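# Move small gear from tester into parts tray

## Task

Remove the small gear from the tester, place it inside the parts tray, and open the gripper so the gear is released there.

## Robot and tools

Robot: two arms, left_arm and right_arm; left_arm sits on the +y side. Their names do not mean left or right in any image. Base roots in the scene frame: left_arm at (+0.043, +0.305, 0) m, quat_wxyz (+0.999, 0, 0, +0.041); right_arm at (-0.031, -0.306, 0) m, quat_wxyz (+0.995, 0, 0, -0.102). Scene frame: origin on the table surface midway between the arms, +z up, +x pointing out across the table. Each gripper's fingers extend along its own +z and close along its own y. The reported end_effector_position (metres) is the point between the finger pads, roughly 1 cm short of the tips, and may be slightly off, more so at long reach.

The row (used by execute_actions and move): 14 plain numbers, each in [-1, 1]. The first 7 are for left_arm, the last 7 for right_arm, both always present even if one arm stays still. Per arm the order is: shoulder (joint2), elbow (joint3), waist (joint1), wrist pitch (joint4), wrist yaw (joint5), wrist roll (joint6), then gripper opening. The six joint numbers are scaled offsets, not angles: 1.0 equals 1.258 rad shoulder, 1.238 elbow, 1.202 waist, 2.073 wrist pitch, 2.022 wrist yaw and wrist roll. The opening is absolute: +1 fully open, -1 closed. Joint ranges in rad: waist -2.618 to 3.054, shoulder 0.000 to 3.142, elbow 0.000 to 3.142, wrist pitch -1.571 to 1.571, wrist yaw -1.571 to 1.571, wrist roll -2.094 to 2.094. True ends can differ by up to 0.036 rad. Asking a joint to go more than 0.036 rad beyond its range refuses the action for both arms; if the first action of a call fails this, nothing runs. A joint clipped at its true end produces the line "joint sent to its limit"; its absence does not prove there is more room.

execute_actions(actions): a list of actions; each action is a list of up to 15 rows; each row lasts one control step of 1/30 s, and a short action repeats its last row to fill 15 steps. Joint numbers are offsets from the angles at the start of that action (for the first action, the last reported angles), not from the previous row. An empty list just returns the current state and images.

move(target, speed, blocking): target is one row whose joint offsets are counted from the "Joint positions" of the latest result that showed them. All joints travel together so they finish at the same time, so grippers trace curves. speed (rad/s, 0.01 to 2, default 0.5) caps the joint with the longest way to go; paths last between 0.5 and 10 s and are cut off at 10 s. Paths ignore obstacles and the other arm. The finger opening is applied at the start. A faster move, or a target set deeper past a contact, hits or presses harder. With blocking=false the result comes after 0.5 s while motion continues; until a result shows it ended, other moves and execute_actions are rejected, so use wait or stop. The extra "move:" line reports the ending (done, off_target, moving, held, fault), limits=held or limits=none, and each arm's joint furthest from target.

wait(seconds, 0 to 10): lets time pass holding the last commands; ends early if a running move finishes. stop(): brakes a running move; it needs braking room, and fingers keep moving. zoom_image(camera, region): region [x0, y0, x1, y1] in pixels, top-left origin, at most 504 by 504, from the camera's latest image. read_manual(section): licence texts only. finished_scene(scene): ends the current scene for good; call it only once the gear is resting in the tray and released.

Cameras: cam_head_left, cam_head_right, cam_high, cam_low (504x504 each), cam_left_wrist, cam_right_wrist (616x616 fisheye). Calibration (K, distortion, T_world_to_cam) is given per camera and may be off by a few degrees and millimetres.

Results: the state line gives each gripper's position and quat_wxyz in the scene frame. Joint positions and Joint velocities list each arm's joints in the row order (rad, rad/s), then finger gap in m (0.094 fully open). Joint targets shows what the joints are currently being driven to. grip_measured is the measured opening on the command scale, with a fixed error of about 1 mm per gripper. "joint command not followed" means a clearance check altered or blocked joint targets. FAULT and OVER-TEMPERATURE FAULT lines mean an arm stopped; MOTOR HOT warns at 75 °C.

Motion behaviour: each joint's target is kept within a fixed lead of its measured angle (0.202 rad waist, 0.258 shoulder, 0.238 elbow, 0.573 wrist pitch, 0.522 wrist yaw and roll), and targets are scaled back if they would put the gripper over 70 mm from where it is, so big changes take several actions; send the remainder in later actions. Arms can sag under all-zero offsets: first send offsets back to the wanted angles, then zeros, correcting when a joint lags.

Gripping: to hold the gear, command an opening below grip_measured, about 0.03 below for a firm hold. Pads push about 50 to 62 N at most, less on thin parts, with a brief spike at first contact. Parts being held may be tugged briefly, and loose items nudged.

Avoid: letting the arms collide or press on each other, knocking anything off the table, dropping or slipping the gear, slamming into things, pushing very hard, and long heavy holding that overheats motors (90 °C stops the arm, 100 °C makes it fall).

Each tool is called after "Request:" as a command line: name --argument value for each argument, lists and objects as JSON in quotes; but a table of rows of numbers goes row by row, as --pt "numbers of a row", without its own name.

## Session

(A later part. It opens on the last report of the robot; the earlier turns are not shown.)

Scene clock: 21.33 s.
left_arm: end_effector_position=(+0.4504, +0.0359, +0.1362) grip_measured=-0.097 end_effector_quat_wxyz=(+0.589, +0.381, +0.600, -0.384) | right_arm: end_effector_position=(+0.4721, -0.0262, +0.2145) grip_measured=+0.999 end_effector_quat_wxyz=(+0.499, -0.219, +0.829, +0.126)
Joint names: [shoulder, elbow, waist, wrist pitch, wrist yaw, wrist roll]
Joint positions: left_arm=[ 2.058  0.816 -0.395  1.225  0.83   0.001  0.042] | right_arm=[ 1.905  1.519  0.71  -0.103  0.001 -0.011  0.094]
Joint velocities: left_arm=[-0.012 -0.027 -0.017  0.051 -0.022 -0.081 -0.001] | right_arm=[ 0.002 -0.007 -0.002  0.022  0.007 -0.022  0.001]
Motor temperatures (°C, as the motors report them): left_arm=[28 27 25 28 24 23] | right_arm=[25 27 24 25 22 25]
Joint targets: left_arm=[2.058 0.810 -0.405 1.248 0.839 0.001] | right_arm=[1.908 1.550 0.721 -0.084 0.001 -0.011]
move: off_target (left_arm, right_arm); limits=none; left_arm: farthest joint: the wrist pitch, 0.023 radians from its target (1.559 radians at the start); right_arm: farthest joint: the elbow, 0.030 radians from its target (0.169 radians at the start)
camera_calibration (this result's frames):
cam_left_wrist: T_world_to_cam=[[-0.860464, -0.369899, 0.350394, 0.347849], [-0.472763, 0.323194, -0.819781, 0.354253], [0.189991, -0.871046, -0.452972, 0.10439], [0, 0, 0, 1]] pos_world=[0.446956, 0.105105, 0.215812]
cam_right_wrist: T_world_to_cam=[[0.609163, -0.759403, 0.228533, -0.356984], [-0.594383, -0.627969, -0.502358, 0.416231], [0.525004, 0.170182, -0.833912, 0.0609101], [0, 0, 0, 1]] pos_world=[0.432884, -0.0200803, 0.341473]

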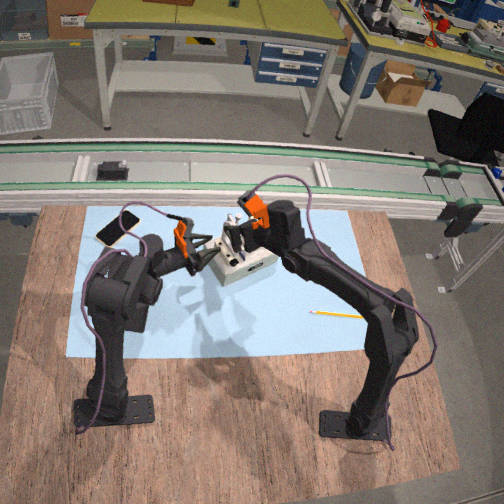

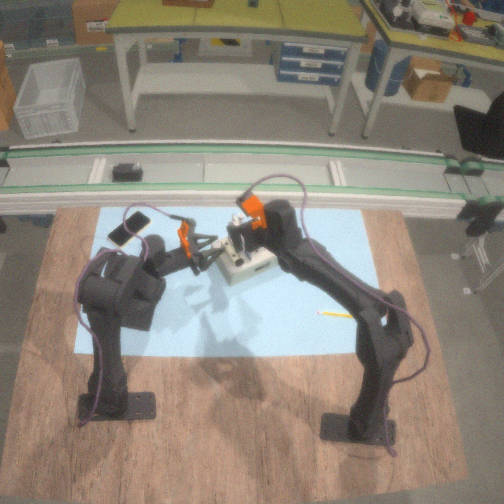

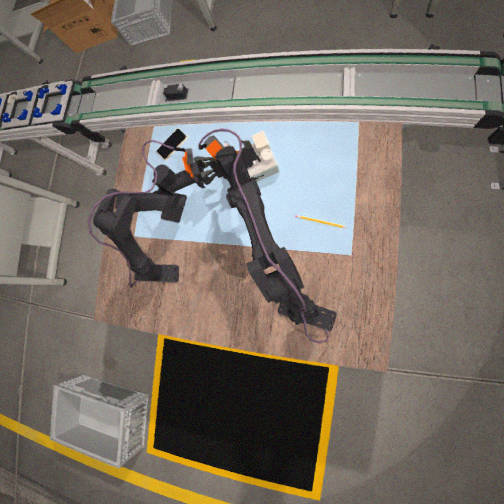

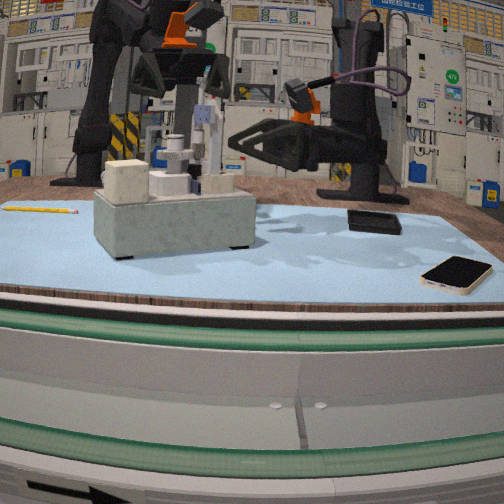

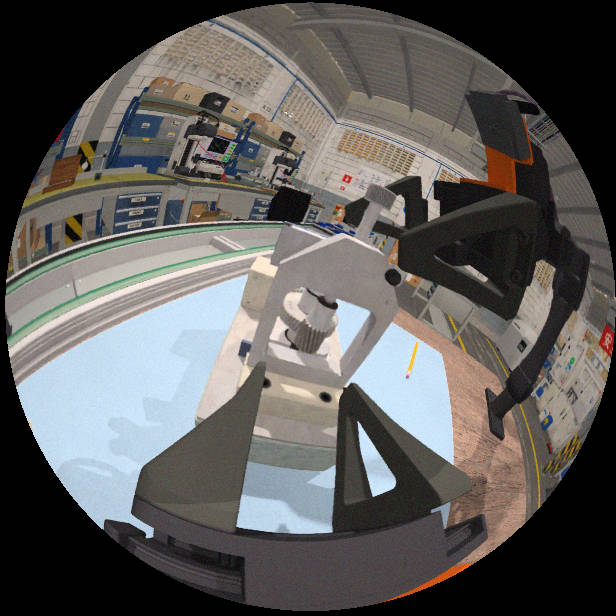

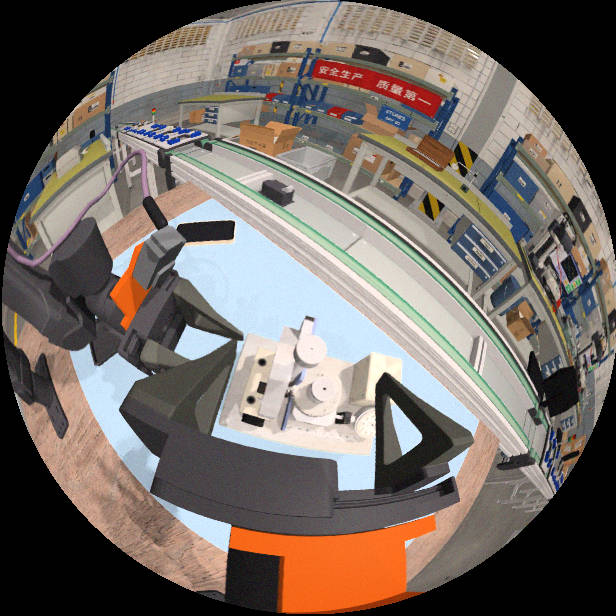

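Request:
move --target '[0,0,0,0.01,0,0,-0.1,0,0.024,0,0.01,0,0,-1]' --speed 0.2

Request:
wait --seconds 0.5

Request:
move --target '[0,0,0,0.01,0,0,-0.1,-0.1,0.12,0,0.05,0,0,-1]' --speed 0.1

Request:
zoom_image --camera "cam_left_wrist" --region '[160, 150, 460, 450]'

Request:
zoom_image --camera "cam_low" --region '[100, 10, 340, 230]'

Scene clock: 22.23 s.
left_arm: end_effector_position=(+0.4503, +0.0358, +0.1362) grip_measured=-0.097 end_effector_quat_wxyz=(+0.589, +0.382, +0.600, -0.384) | right_arm: end_effector_position=(+0.4685, -0.0212, +0.2132) grip_measured=-0.915 end_effector_quat_wxyz=(+0.495, -0.225, +0.829, +0.132)
Joint names: [shoulder, elbow, waist, wrist pitch, wrist yaw, wrist roll]
Joint positions: left_arm=[ 2.058  0.816 -0.395  1.225  0.83   0.001  0.042] | right_arm=[ 1.905  1.519  0.717 -0.109 -0.012 -0.011  0.004]
Joint velocities: left_arm=[ 0.012  0.007 -0.007 -0.007 -0.037 -0.066  0.001] | right_arm=[-0.002  0.017  0.002 -0.037 -0.037 -0.037 -0.001]
Motor temperatures (°C, as the motors report them): left_arm=[28 27 25 28 24 23] | right_arm=[25 28 24 25 22 25]
Joint targets: left_arm=[2.058 0.816 -0.395 1.246 0.830 0.001] | right_arm=[1.905 1.549 0.710 -0.082 0.001 -0.011]
move: off_target (left_arm, right_arm); limits=none; left_arm: farthest joint: the wrist pitch, 0.021 radians from its target (0.021 radians at the start); right_arm: farthest joint: the elbow, 0.029 radians from its target (0.029 radians at the start)
camera_calibration (this result's frames):
cam_left_wrist: T_world_to_cam=[[-0.860732, -0.369527, 0.350129, 0.347903], [-0.472344, 0.323273, -0.819991, 0.354131], [0.189822, -0.871174, -0.452795, 0.104466], [0, 0, 0, 1]] pos_world=[0.446893, 0.105087, 0.215875]
cam_right_wrist: T_world_to_cam=[[0.624472, -0.748929, 0.221675, -0.356274], [-0.587046, -0.637268, -0.499266, 0.4123], [0.515181, 0.181645, -0.837612, 0.0665288], [0, 0, 0, 1]] pos_world=[0.430248, -0.0161625, 0.34055]

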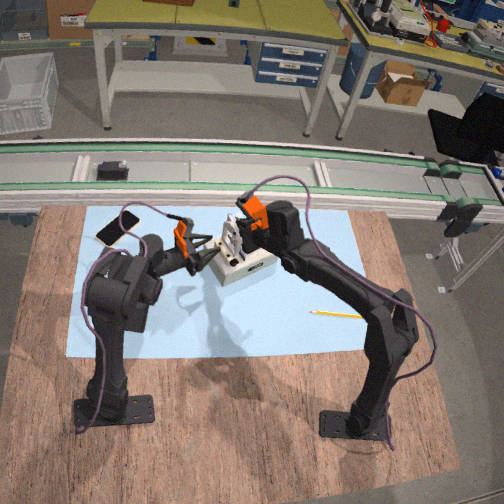

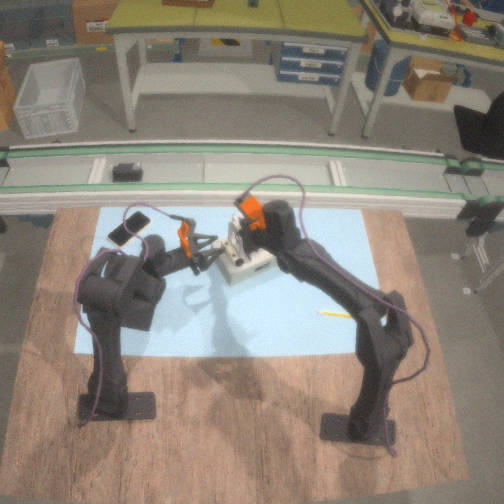

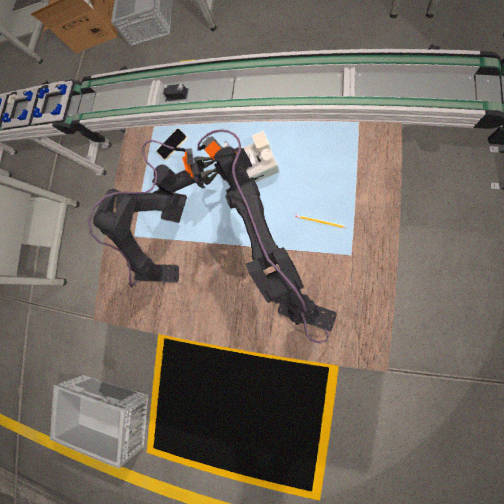

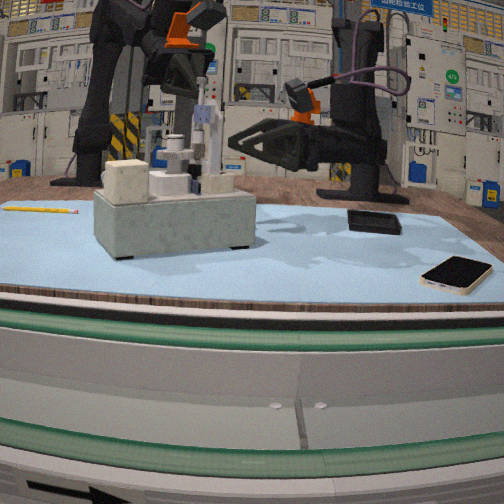

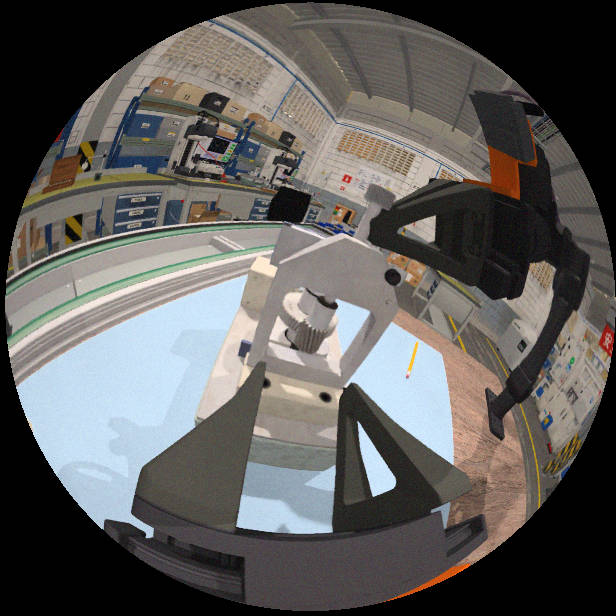

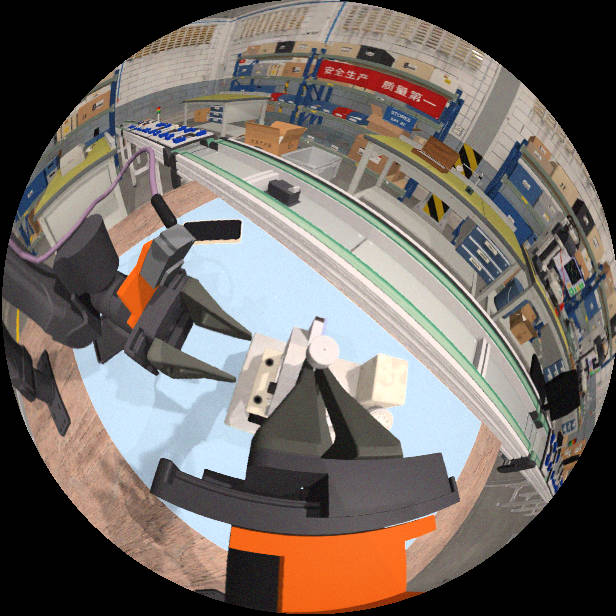

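Scene clock: 22.73 s.
left_arm: end_effector_position=(+0.4503, +0.0358, +0.1362) grip_measured=-0.097 end_effector_quat_wxyz=(+0.589, +0.382, +0.600, -0.384) | right_arm: end_effector_position=(+0.4685, -0.0212, +0.2132) grip_measured=-0.915 end_effector_quat_wxyz=(+0.495, -0.225, +0.829, +0.132)
Joint names: [shoulder, elbow, waist, wrist pitch, wrist yaw, wrist roll]
Joint positions: left_arm=[ 2.058  0.816 -0.395  1.225  0.83   0.001  0.042] | right_arm=[ 1.905  1.519  0.717 -0.109 -0.012 -0.011  0.004]
Joint velocities: left_arm=[ 0.002 -0.007  0.007  0.037  0.037 -0.081 -0.001] | right_arm=[-0.002  0.017  0.012  0.037  0.007 -0.037 -0.   ]
Motor temperatures (°C, as the motors report them): left_arm=[28 26 25 28 24 23] | right_arm=[26 28 24 26 22 25]
Joint targets: left_arm=[2.058 0.816 -0.395 1.246 0.830 0.001] | right_arm=[1.905 1.549 0.710 -0.082 0.001 -0.011]
wait: 0.50 s; at rest by 0.17 s
camera_calibration (this result's frames):
cam_left_wrist: T_world_to_cam=[[-0.860732, -0.369527, 0.350129, 0.347903], [-0.472344, 0.323273, -0.819991, 0.354131], [0.189822, -0.871174, -0.452795, 0.104466], [0, 0, 0, 1]] pos_world=[0.446893, 0.105087, 0.215875]
cam_right_wrist: T_world_to_cam=[[0.624472, -0.748929, 0.221675, -0.356274], [-0.587046, -0.637268, -0.499266, 0.4123], [0.515181, 0.181645, -0.837612, 0.0665288], [0, 0, 0, 1]] pos_world=[0.430248, -0.0161625, 0.34055]

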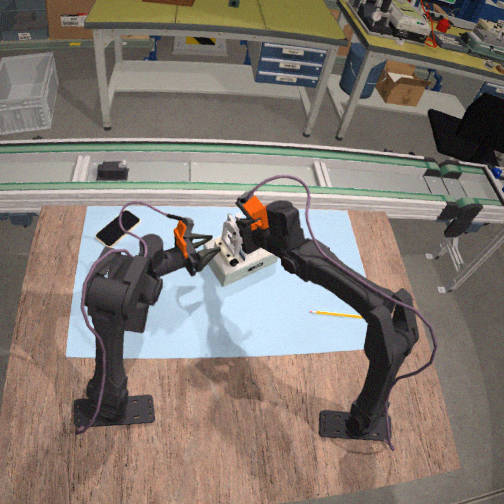

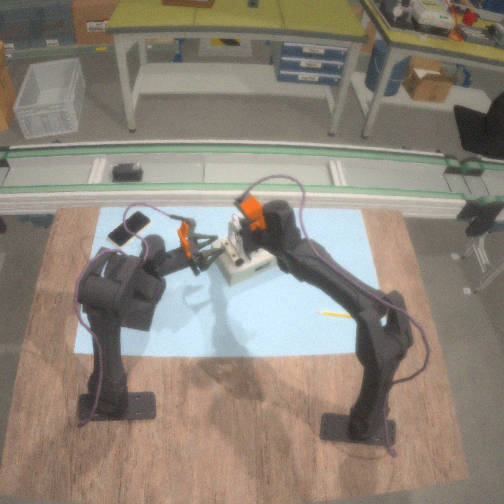

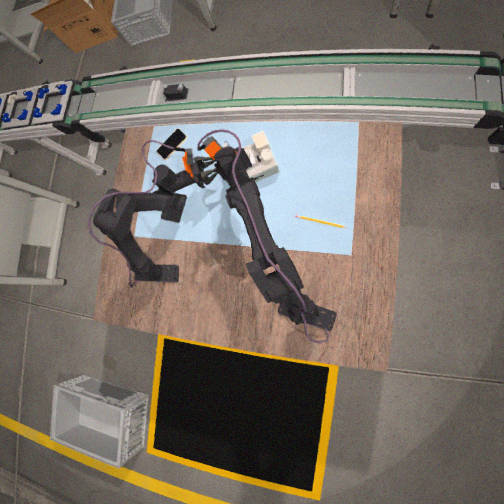

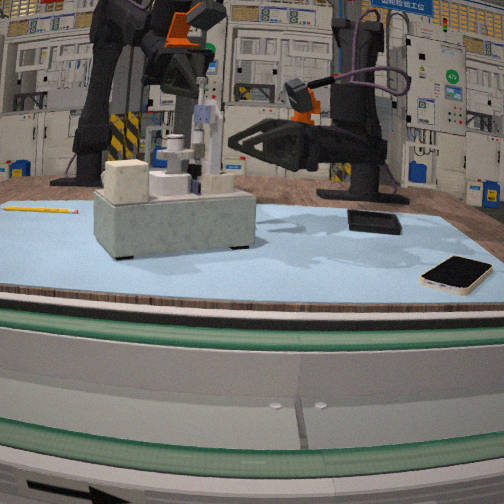

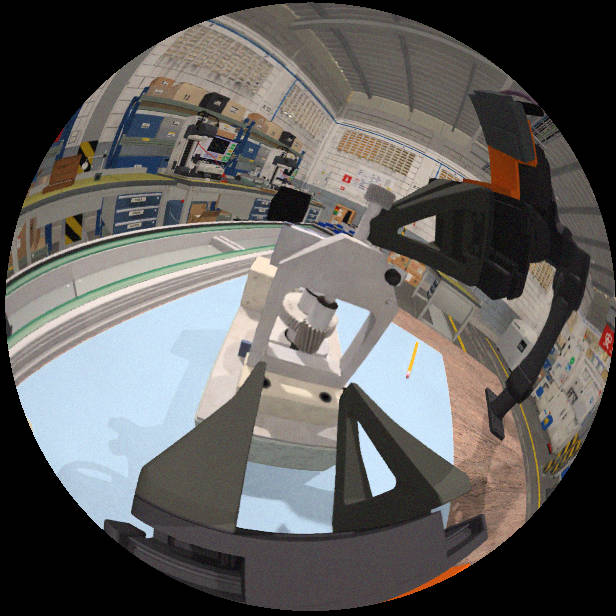

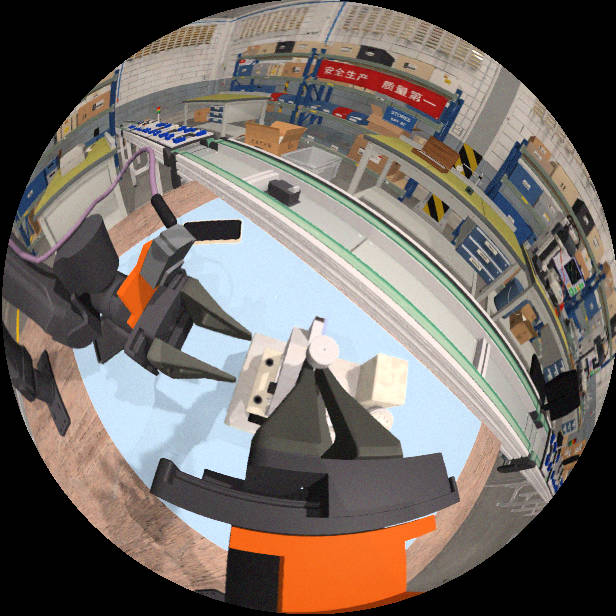

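Scene clock: 24.70 s.
left_arm: end_effector_position=(+0.4503, +0.0358, +0.1362) grip_measured=-0.097 end_effector_quat_wxyz=(+0.589, +0.382, +0.600, -0.384) | right_arm: end_effector_position=(+0.4627, -0.0244, +0.2234) grip_measured=-0.995 end_effector_quat_wxyz=(+0.481, -0.227, +0.837, +0.129)
Joint names: [shoulder, elbow, waist, wrist pitch, wrist yaw, wrist roll]
Joint positions: left_arm=[ 2.058  0.816 -0.395  1.225  0.83   0.001  0.042] | right_arm=[ 1.888  1.564  0.717 -0.204 -0.013 -0.011  0.   ]
Joint velocities: left_arm=[-0.007  0.007 -0.007 -0.037 -0.007 -0.007 -0.   ] | right_arm=[-0.002 -0.002  0.007  0.007  0.066 -0.051 -0.   ]
Motor temperatures (°C, as the motors report them): left_arm=[28 26 25 28 24 23] | right_arm=[27 28 24 26 22 25]
Joint targets: left_arm=[2.058 0.816 -0.395 1.246 0.830 0.001] | right_arm=[1.827 1.622 0.717 -0.092 -0.012 -0.011]
move: off_target (left_arm, right_arm); limits=none; left_arm: farthest joint: the wrist pitch, 0.021 radians from its target (0.021 radians at the start); right_arm: farthest joint: the wrist pitch, 0.198 radians from its target (0.103 radians at the start)
camera_calibration (this result's frames):
cam_left_wrist: T_world_to_cam=[[-0.860732, -0.369527, 0.350129, 0.347903], [-0.472344, 0.323273, -0.819991, 0.354131], [0.189822, -0.871174, -0.452795, 0.104466], [0, 0, 0, 1]] pos_world=[0.446893, 0.105087, 0.215875]
cam_right_wrist: T_world_to_cam=[[0.630923, -0.745283, 0.215614, -0.358825], [-0.600612, -0.645102, -0.472344, 0.412003], [0.491123, 0.168512, -0.854635, 0.0932276], [0, 0, 0, 1]] pos_world=[0.428059, -0.0173525, 0.35165]

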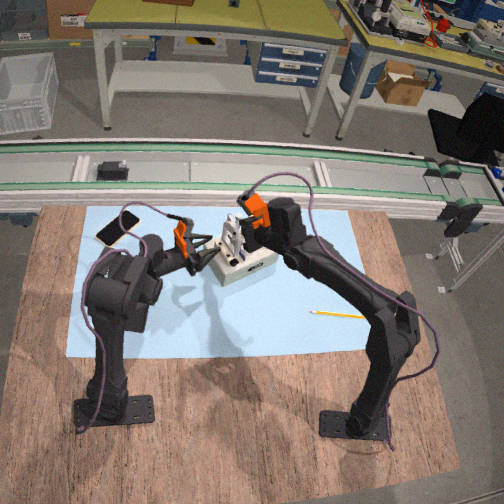

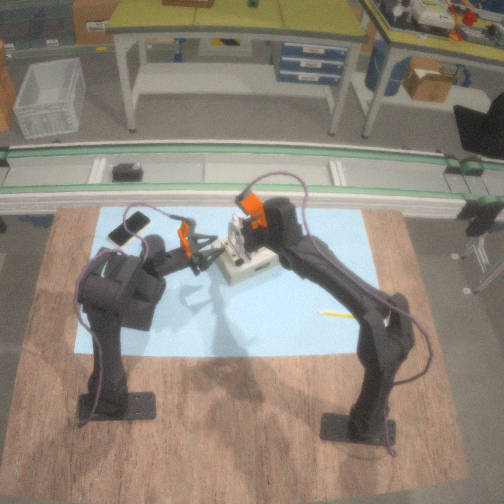

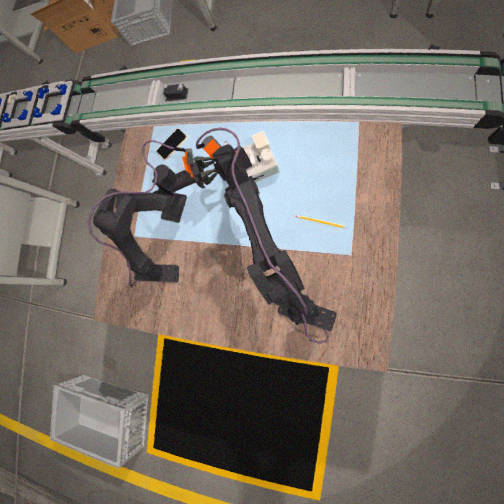

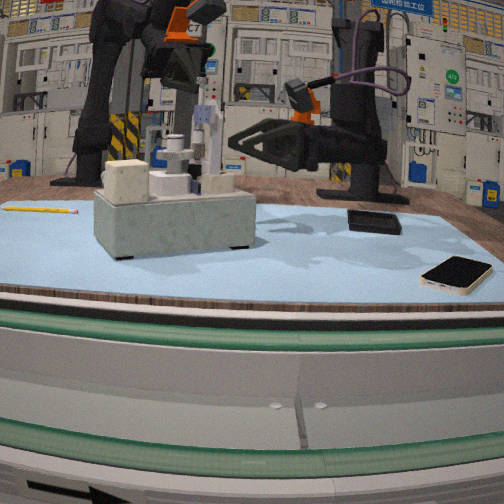

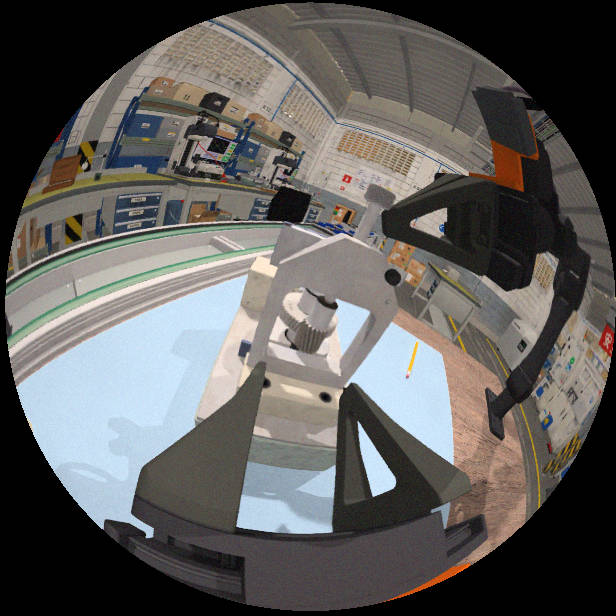

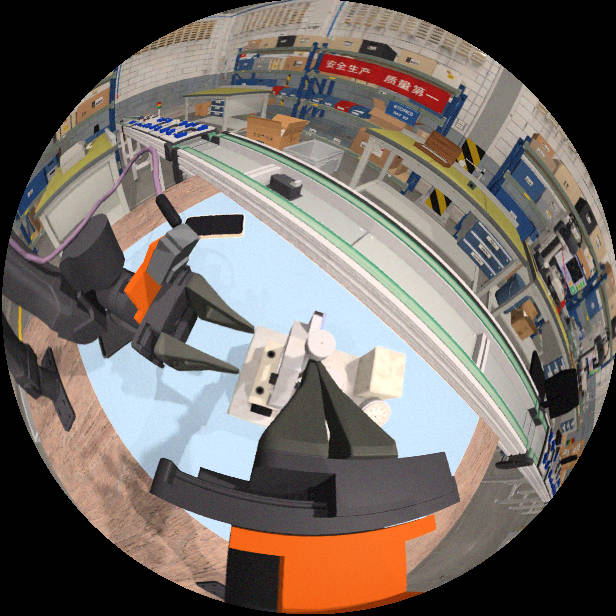

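Region (160, 150, 460, 450) of cam_left_wrist's 616x616 image, scaled by 1.680, with more detail than that image has.

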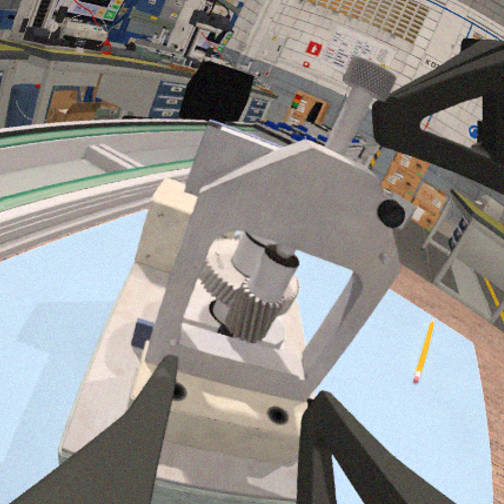

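Region (100, 10, 340, 230) of cam_low's 504x504 image, scaled by 2.100, with more detail than that image has; it fills the top 462 rows of this view, and the rest is white.

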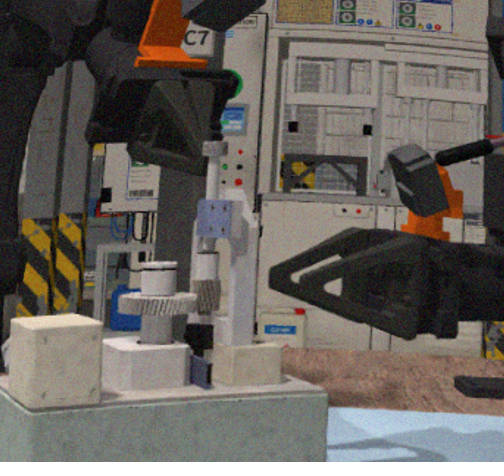

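Request:
move --target '[0,0,0,0.01,0,0,-0.1,0.014,-0.015,0,0.055,0,0,0.2]' --speed 0.2

Request:
move --target '[0,0,0,0.01,0,0,-0.1,0.058,0.09,0,0.012,0,0,0.2]' --speed 0.15

Request:
move --target '[0,0,0,0.01,0,0,-0.1,0,0.024,0,0.012,0,0,-1]' --speed 0.1

Request:
zoom_image --camera "cam_left_wrist" --region '[160, 150, 460, 450]'

Scene clock: 26.20 s.
left_arm: end_effector_position=(+0.4503, +0.0358, +0.1362) grip_measured=-0.097 end_effector_quat_wxyz=(+0.589, +0.382, +0.600, -0.384) | right_arm: end_effector_position=(+0.4721, -0.0192, +0.2269) grip_measured=+0.197 end_effector_quat_wxyz=(+0.507, -0.223, +0.821, +0.135)
Joint names: [shoulder, elbow, waist, wrist pitch, wrist yaw, wrist roll]
Joint positions: left_arm=[ 2.058  0.816 -0.395  1.225  0.83   0.001  0.042] | right_arm=[ 1.905  1.548  0.717 -0.109 -0.013 -0.011  0.056]
Joint velocities: left_arm=[ 0.007  0.002 -0.017 -0.022  0.037  0.051 -0.   ] | right_arm=[-0.002 -0.007 -0.007 -0.095  0.066 -0.007 -0.   ]
Motor temperatures (°C, as the motors report them): left_arm=[28 26 25 28 24 23] | right_arm=[27 28 24 27 22 25]
Joint targets: left_arm=[2.058 0.816 -0.395 1.246 0.830 0.001] | right_arm=[1.905 1.545 0.717 -0.090 -0.013 -0.011]
move: off_target (left_arm); limits=none; left_arm: farthest joint: the wrist pitch, 0.021 radians from its target (0.021 radians at the start); right_arm: farthest joint: the wrist pitch, 0.019 radians from its target (0.114 radians at the start)
camera_calibration (this result's frames):
cam_left_wrist: T_world_to_cam=[[-0.860732, -0.369527, 0.350129, 0.347903], [-0.472344, 0.323273, -0.819991, 0.354131], [0.189822, -0.871174, -0.452795, 0.104466], [0, 0, 0, 1]] pos_world=[0.446893, 0.105087, 0.215875]
cam_right_wrist: T_world_to_cam=[[0.61908, -0.751935, 0.226568, -0.358598], [-0.573955, -0.630128, -0.522986, 0.421881], [0.536019, 0.193731, -0.821677, 0.0625853], [0, 0, 0, 1]] pos_world=[0.430595, -0.015928, 0.35331]

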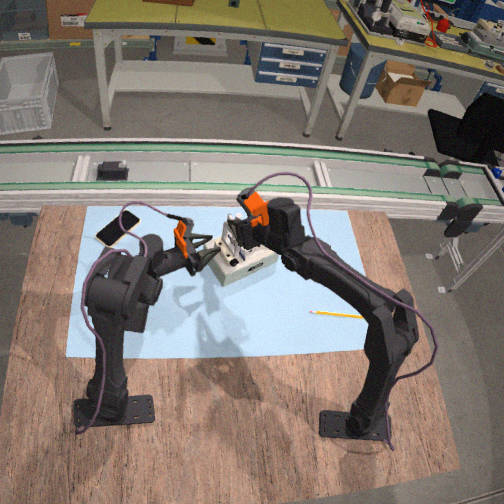

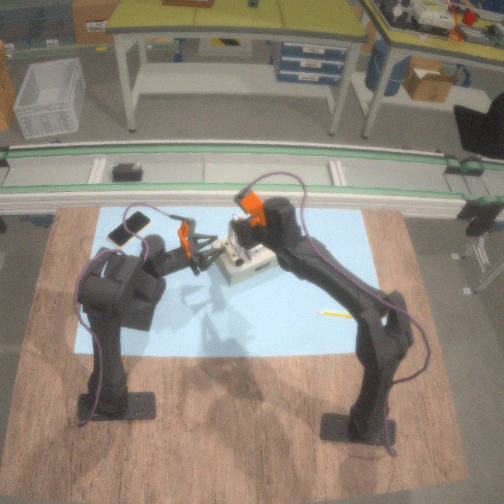

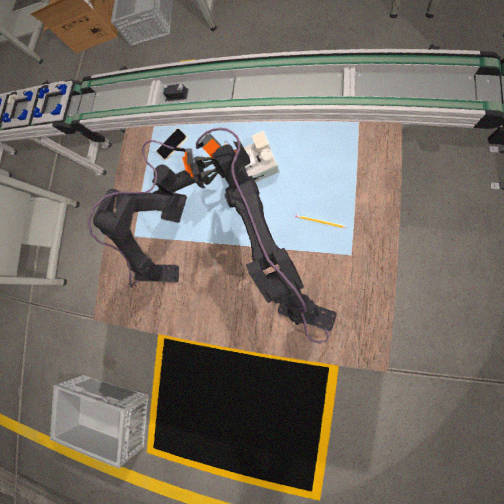

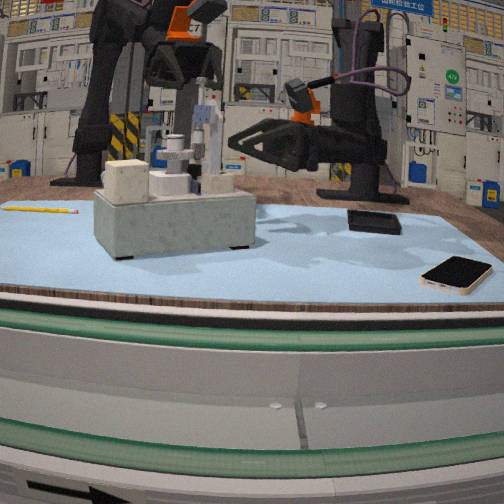

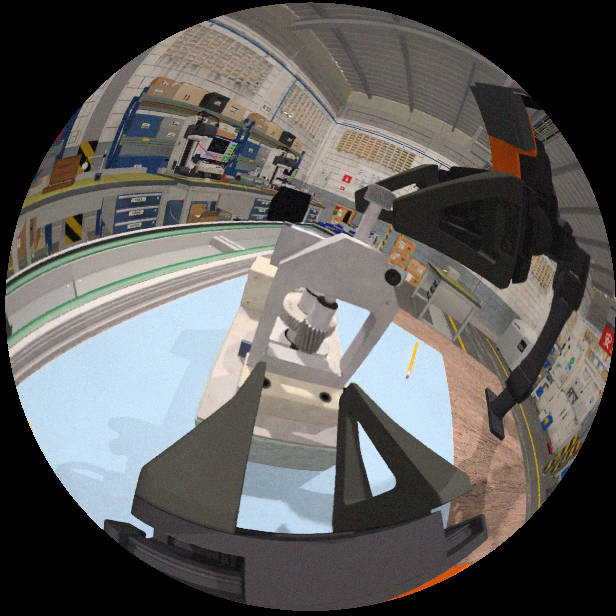

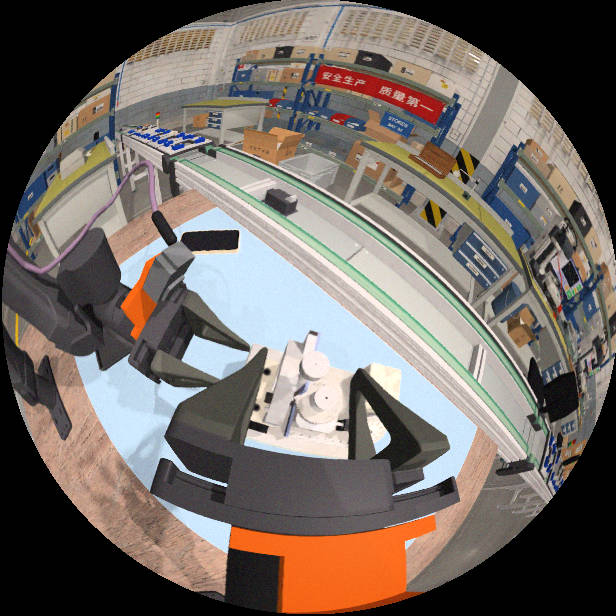

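Scene clock: 27.30 s.
left_arm: end_effector_position=(+0.4503, +0.0358, +0.1362) grip_measured=-0.097 end_effector_quat_wxyz=(+0.589, +0.382, +0.600, -0.384) | right_arm: end_effector_position=(+0.4892, -0.0095, +0.2278) grip_measured=+0.197 end_effector_quat_wxyz=(+0.515, -0.222, +0.816, +0.137)
Joint names: [shoulder, elbow, waist, wrist pitch, wrist yaw, wrist roll]
Joint positions: left_arm=[ 2.058  0.816 -0.395  1.225  0.83   0.001  0.042] | right_arm=[ 1.975  1.63   0.717 -0.101 -0.013 -0.011  0.056]
Joint velocities: left_arm=[ 0.007  0.002  0.002  0.022  0.007 -0.022 -0.001] | right_arm=[ 0.012  0.007 -0.007  0.022  0.037 -0.066  0.001]
Motor temperatures (°C, as the motors report them): left_arm=[28 26 25 29 24 23] | right_arm=[27 28 24 27 22 25]
Joint targets: left_arm=[2.058 0.816 -0.395 1.246 0.830 0.001] | right_arm=[1.978 1.659 0.717 -0.084 -0.013 -0.011]
move: off_target (left_arm, right_arm); limits=none; left_arm: farthest joint: the wrist pitch, 0.021 radians from its target (0.021 radians at the start); right_arm: farthest joint: the elbow, 0.030 radians from its target (0.112 radians at the start)
camera_calibration (this result's frames):
cam_left_wrist: T_world_to_cam=[[-0.860732, -0.369527, 0.350129, 0.347903], [-0.472344, 0.323273, -0.819991, 0.354131], [0.189822, -0.871174, -0.452795, 0.104466], [0, 0, 0, 1]] pos_world=[0.446893, 0.105087, 0.215875]
cam_right_wrist: T_world_to_cam=[[0.615132, -0.754153, 0.229925, -0.361022], [-0.564771, -0.62497, -0.538931, 0.43745], [0.550132, 0.201659, -0.810363, 0.0427945], [0, 0, 0, 1]] pos_world=[0.445593, -0.0075031, 0.353442]

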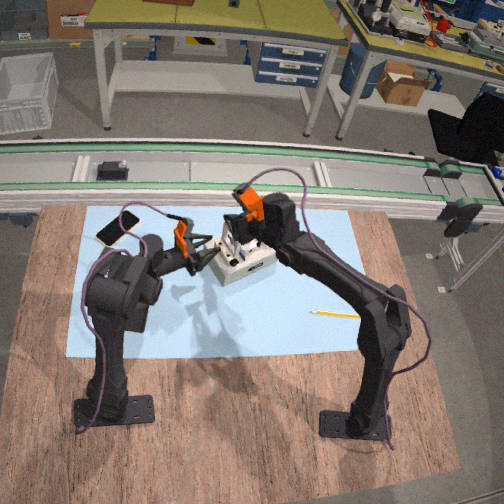

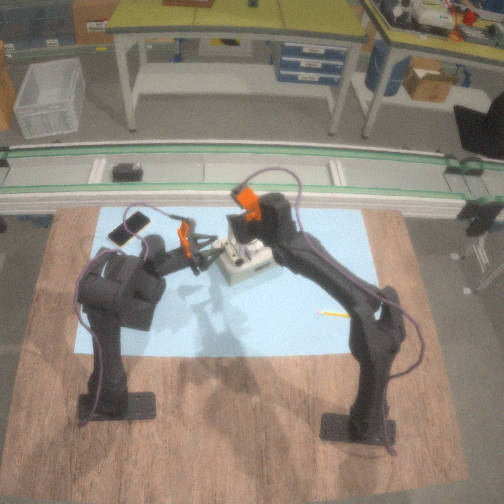

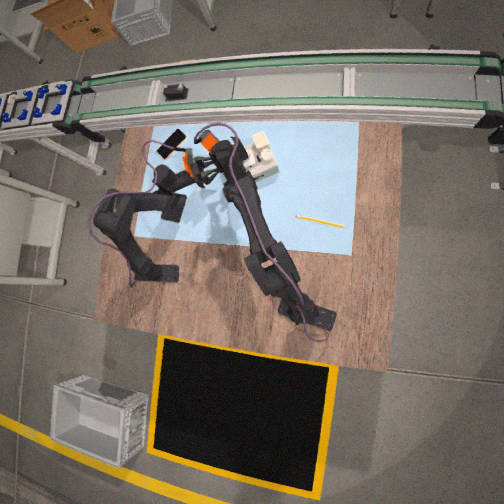

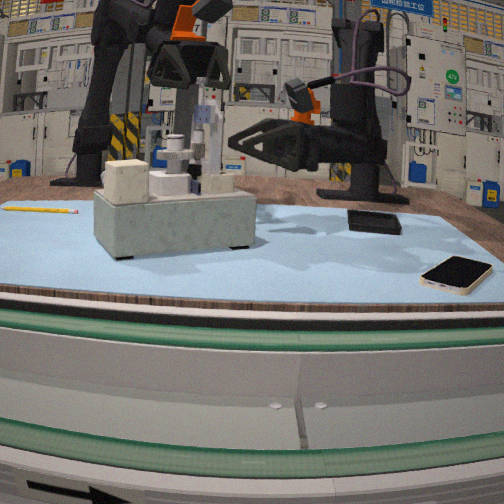

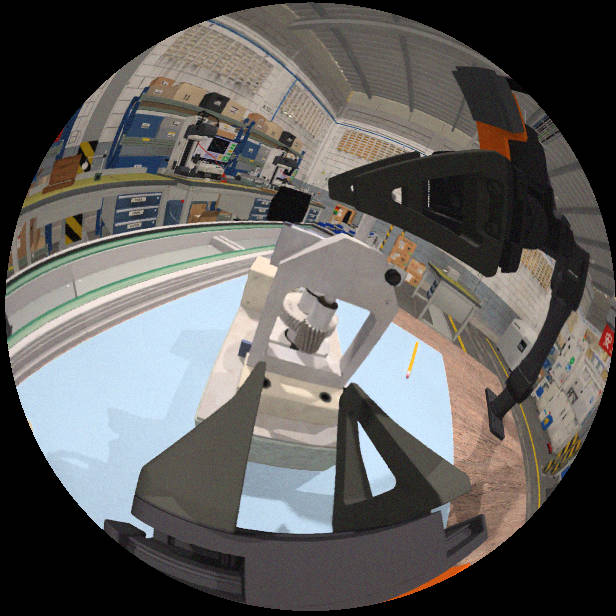

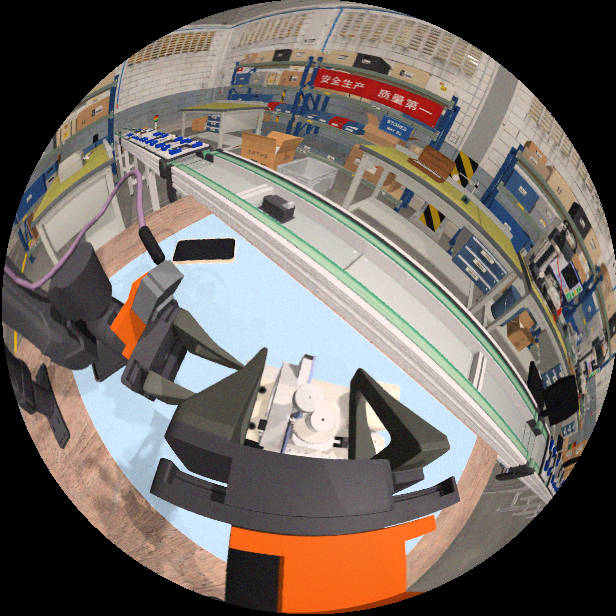

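Scene clock: 28.00 s.
left_arm: end_effector_position=(+0.4503, +0.0358, +0.1362) grip_measured=-0.097 end_effector_quat_wxyz=(+0.589, +0.382, +0.600, -0.384) | right_arm: end_effector_position=(+0.4888, -0.0086, +0.2279) grip_measured=-0.743 end_effector_quat_wxyz=(+0.515, -0.223, +0.816, +0.139)
Joint names: [shoulder, elbow, waist, wrist pitch, wrist yaw, wrist roll]
Joint positions: left_arm=[ 2.058  0.816 -0.395  1.225  0.83   0.001  0.042] | right_arm=[ 1.975  1.63   0.717 -0.1   -0.017 -0.012  0.012]
Joint velocities: left_arm=[-0.002 -0.007  0.017  0.037 -0.037  0.037 -0.   ] | right_arm=[-0.002 -0.012 -0.002  0.037  0.007 -0.066 -0.001]
Motor temperatures (°C, as the motors report them): left_arm=[28 26 25 29 24 23] | right_arm=[27 29 24 27 22 25]
Joint targets: left_arm=[2.058 0.816 -0.395 1.246 0.830 0.001] | right_arm=[1.975 1.659 0.717 -0.076 -0.013 -0.011]
move: off_target (left_arm, right_arm); limits=none; left_arm: farthest joint: the wrist pitch, 0.021 radians from its target (0.021 radians at the start); right_arm: farthest joint: the elbow, 0.030 radians from its target (0.030 radians at the start)
camera_calibration (this result's frames):
cam_left_wrist: T_world_to_cam=[[-0.860732, -0.369527, 0.350129, 0.347903], [-0.472344, 0.323273, -0.819991, 0.354131], [0.189822, -0.871174, -0.452795, 0.104466], [0, 0, 0, 1]] pos_world=[0.446893, 0.105087, 0.215875]
cam_right_wrist: T_world_to_cam=[[0.618489, -0.75169, 0.228982, -0.361543], [-0.561889, -0.626771, -0.53985, 0.436648], [0.549319, 0.205229, -0.810018, 0.0433371], [0, 0, 0, 1]] pos_world=[0.445152, -0.0069842, 0.353615]

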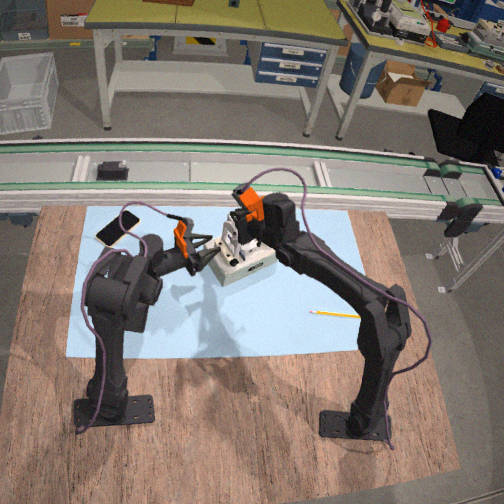

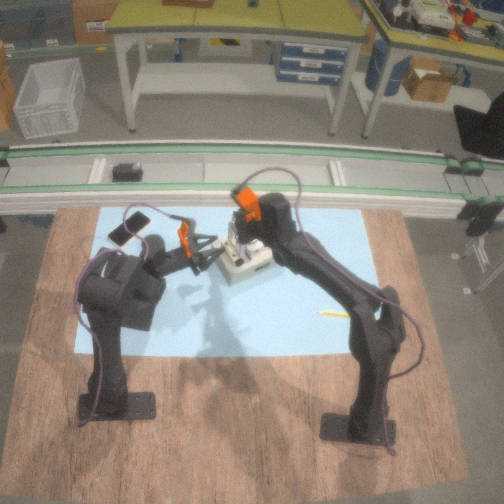

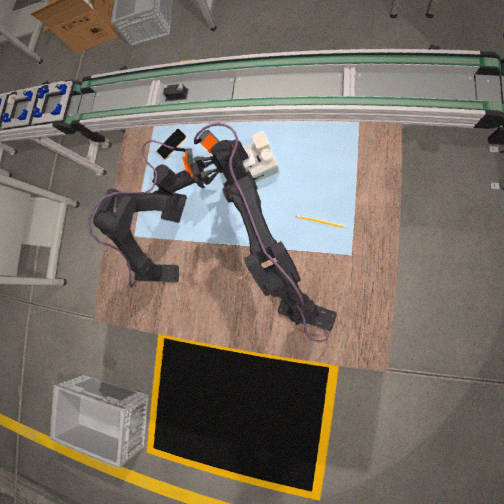

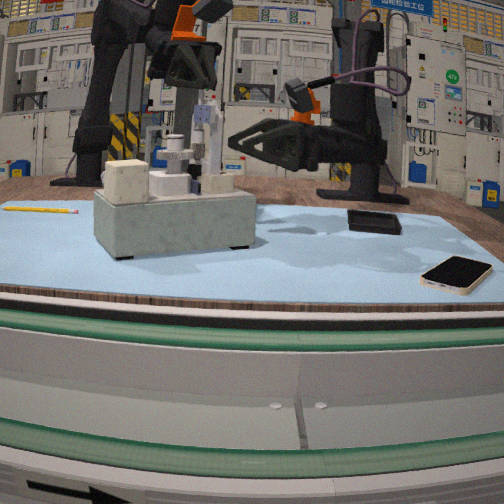

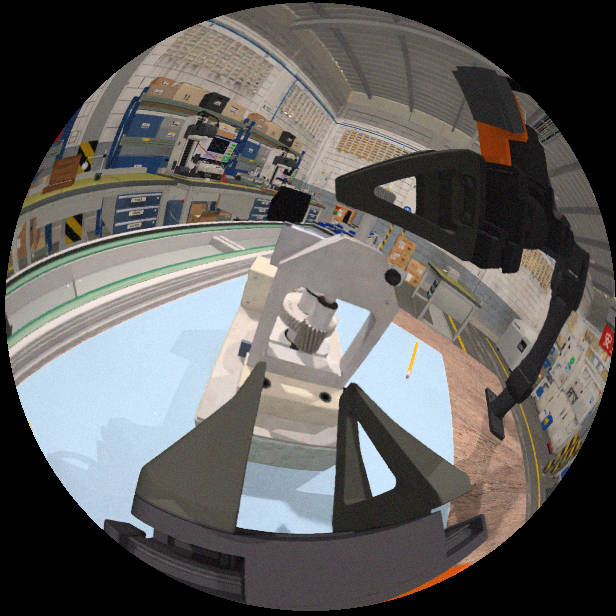

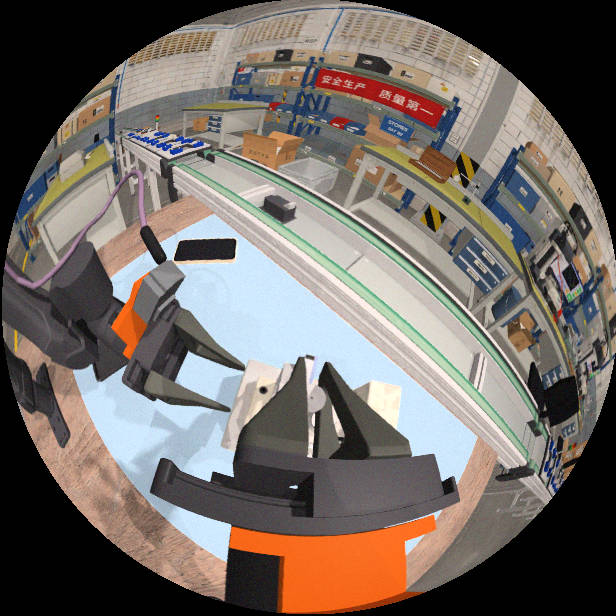

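Region (160, 150, 460, 450) of cam_left_wrist's 616x616 image, scaled by 1.680, with more detail than that image has.

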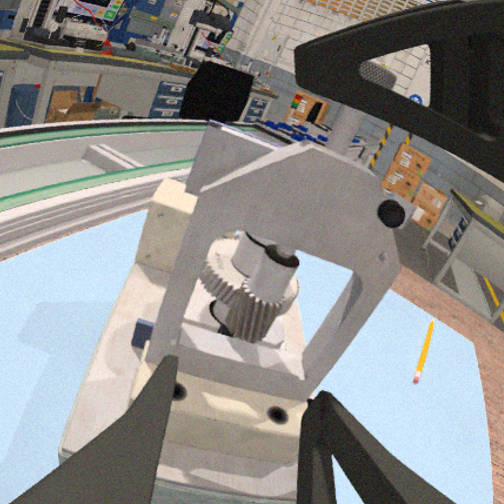

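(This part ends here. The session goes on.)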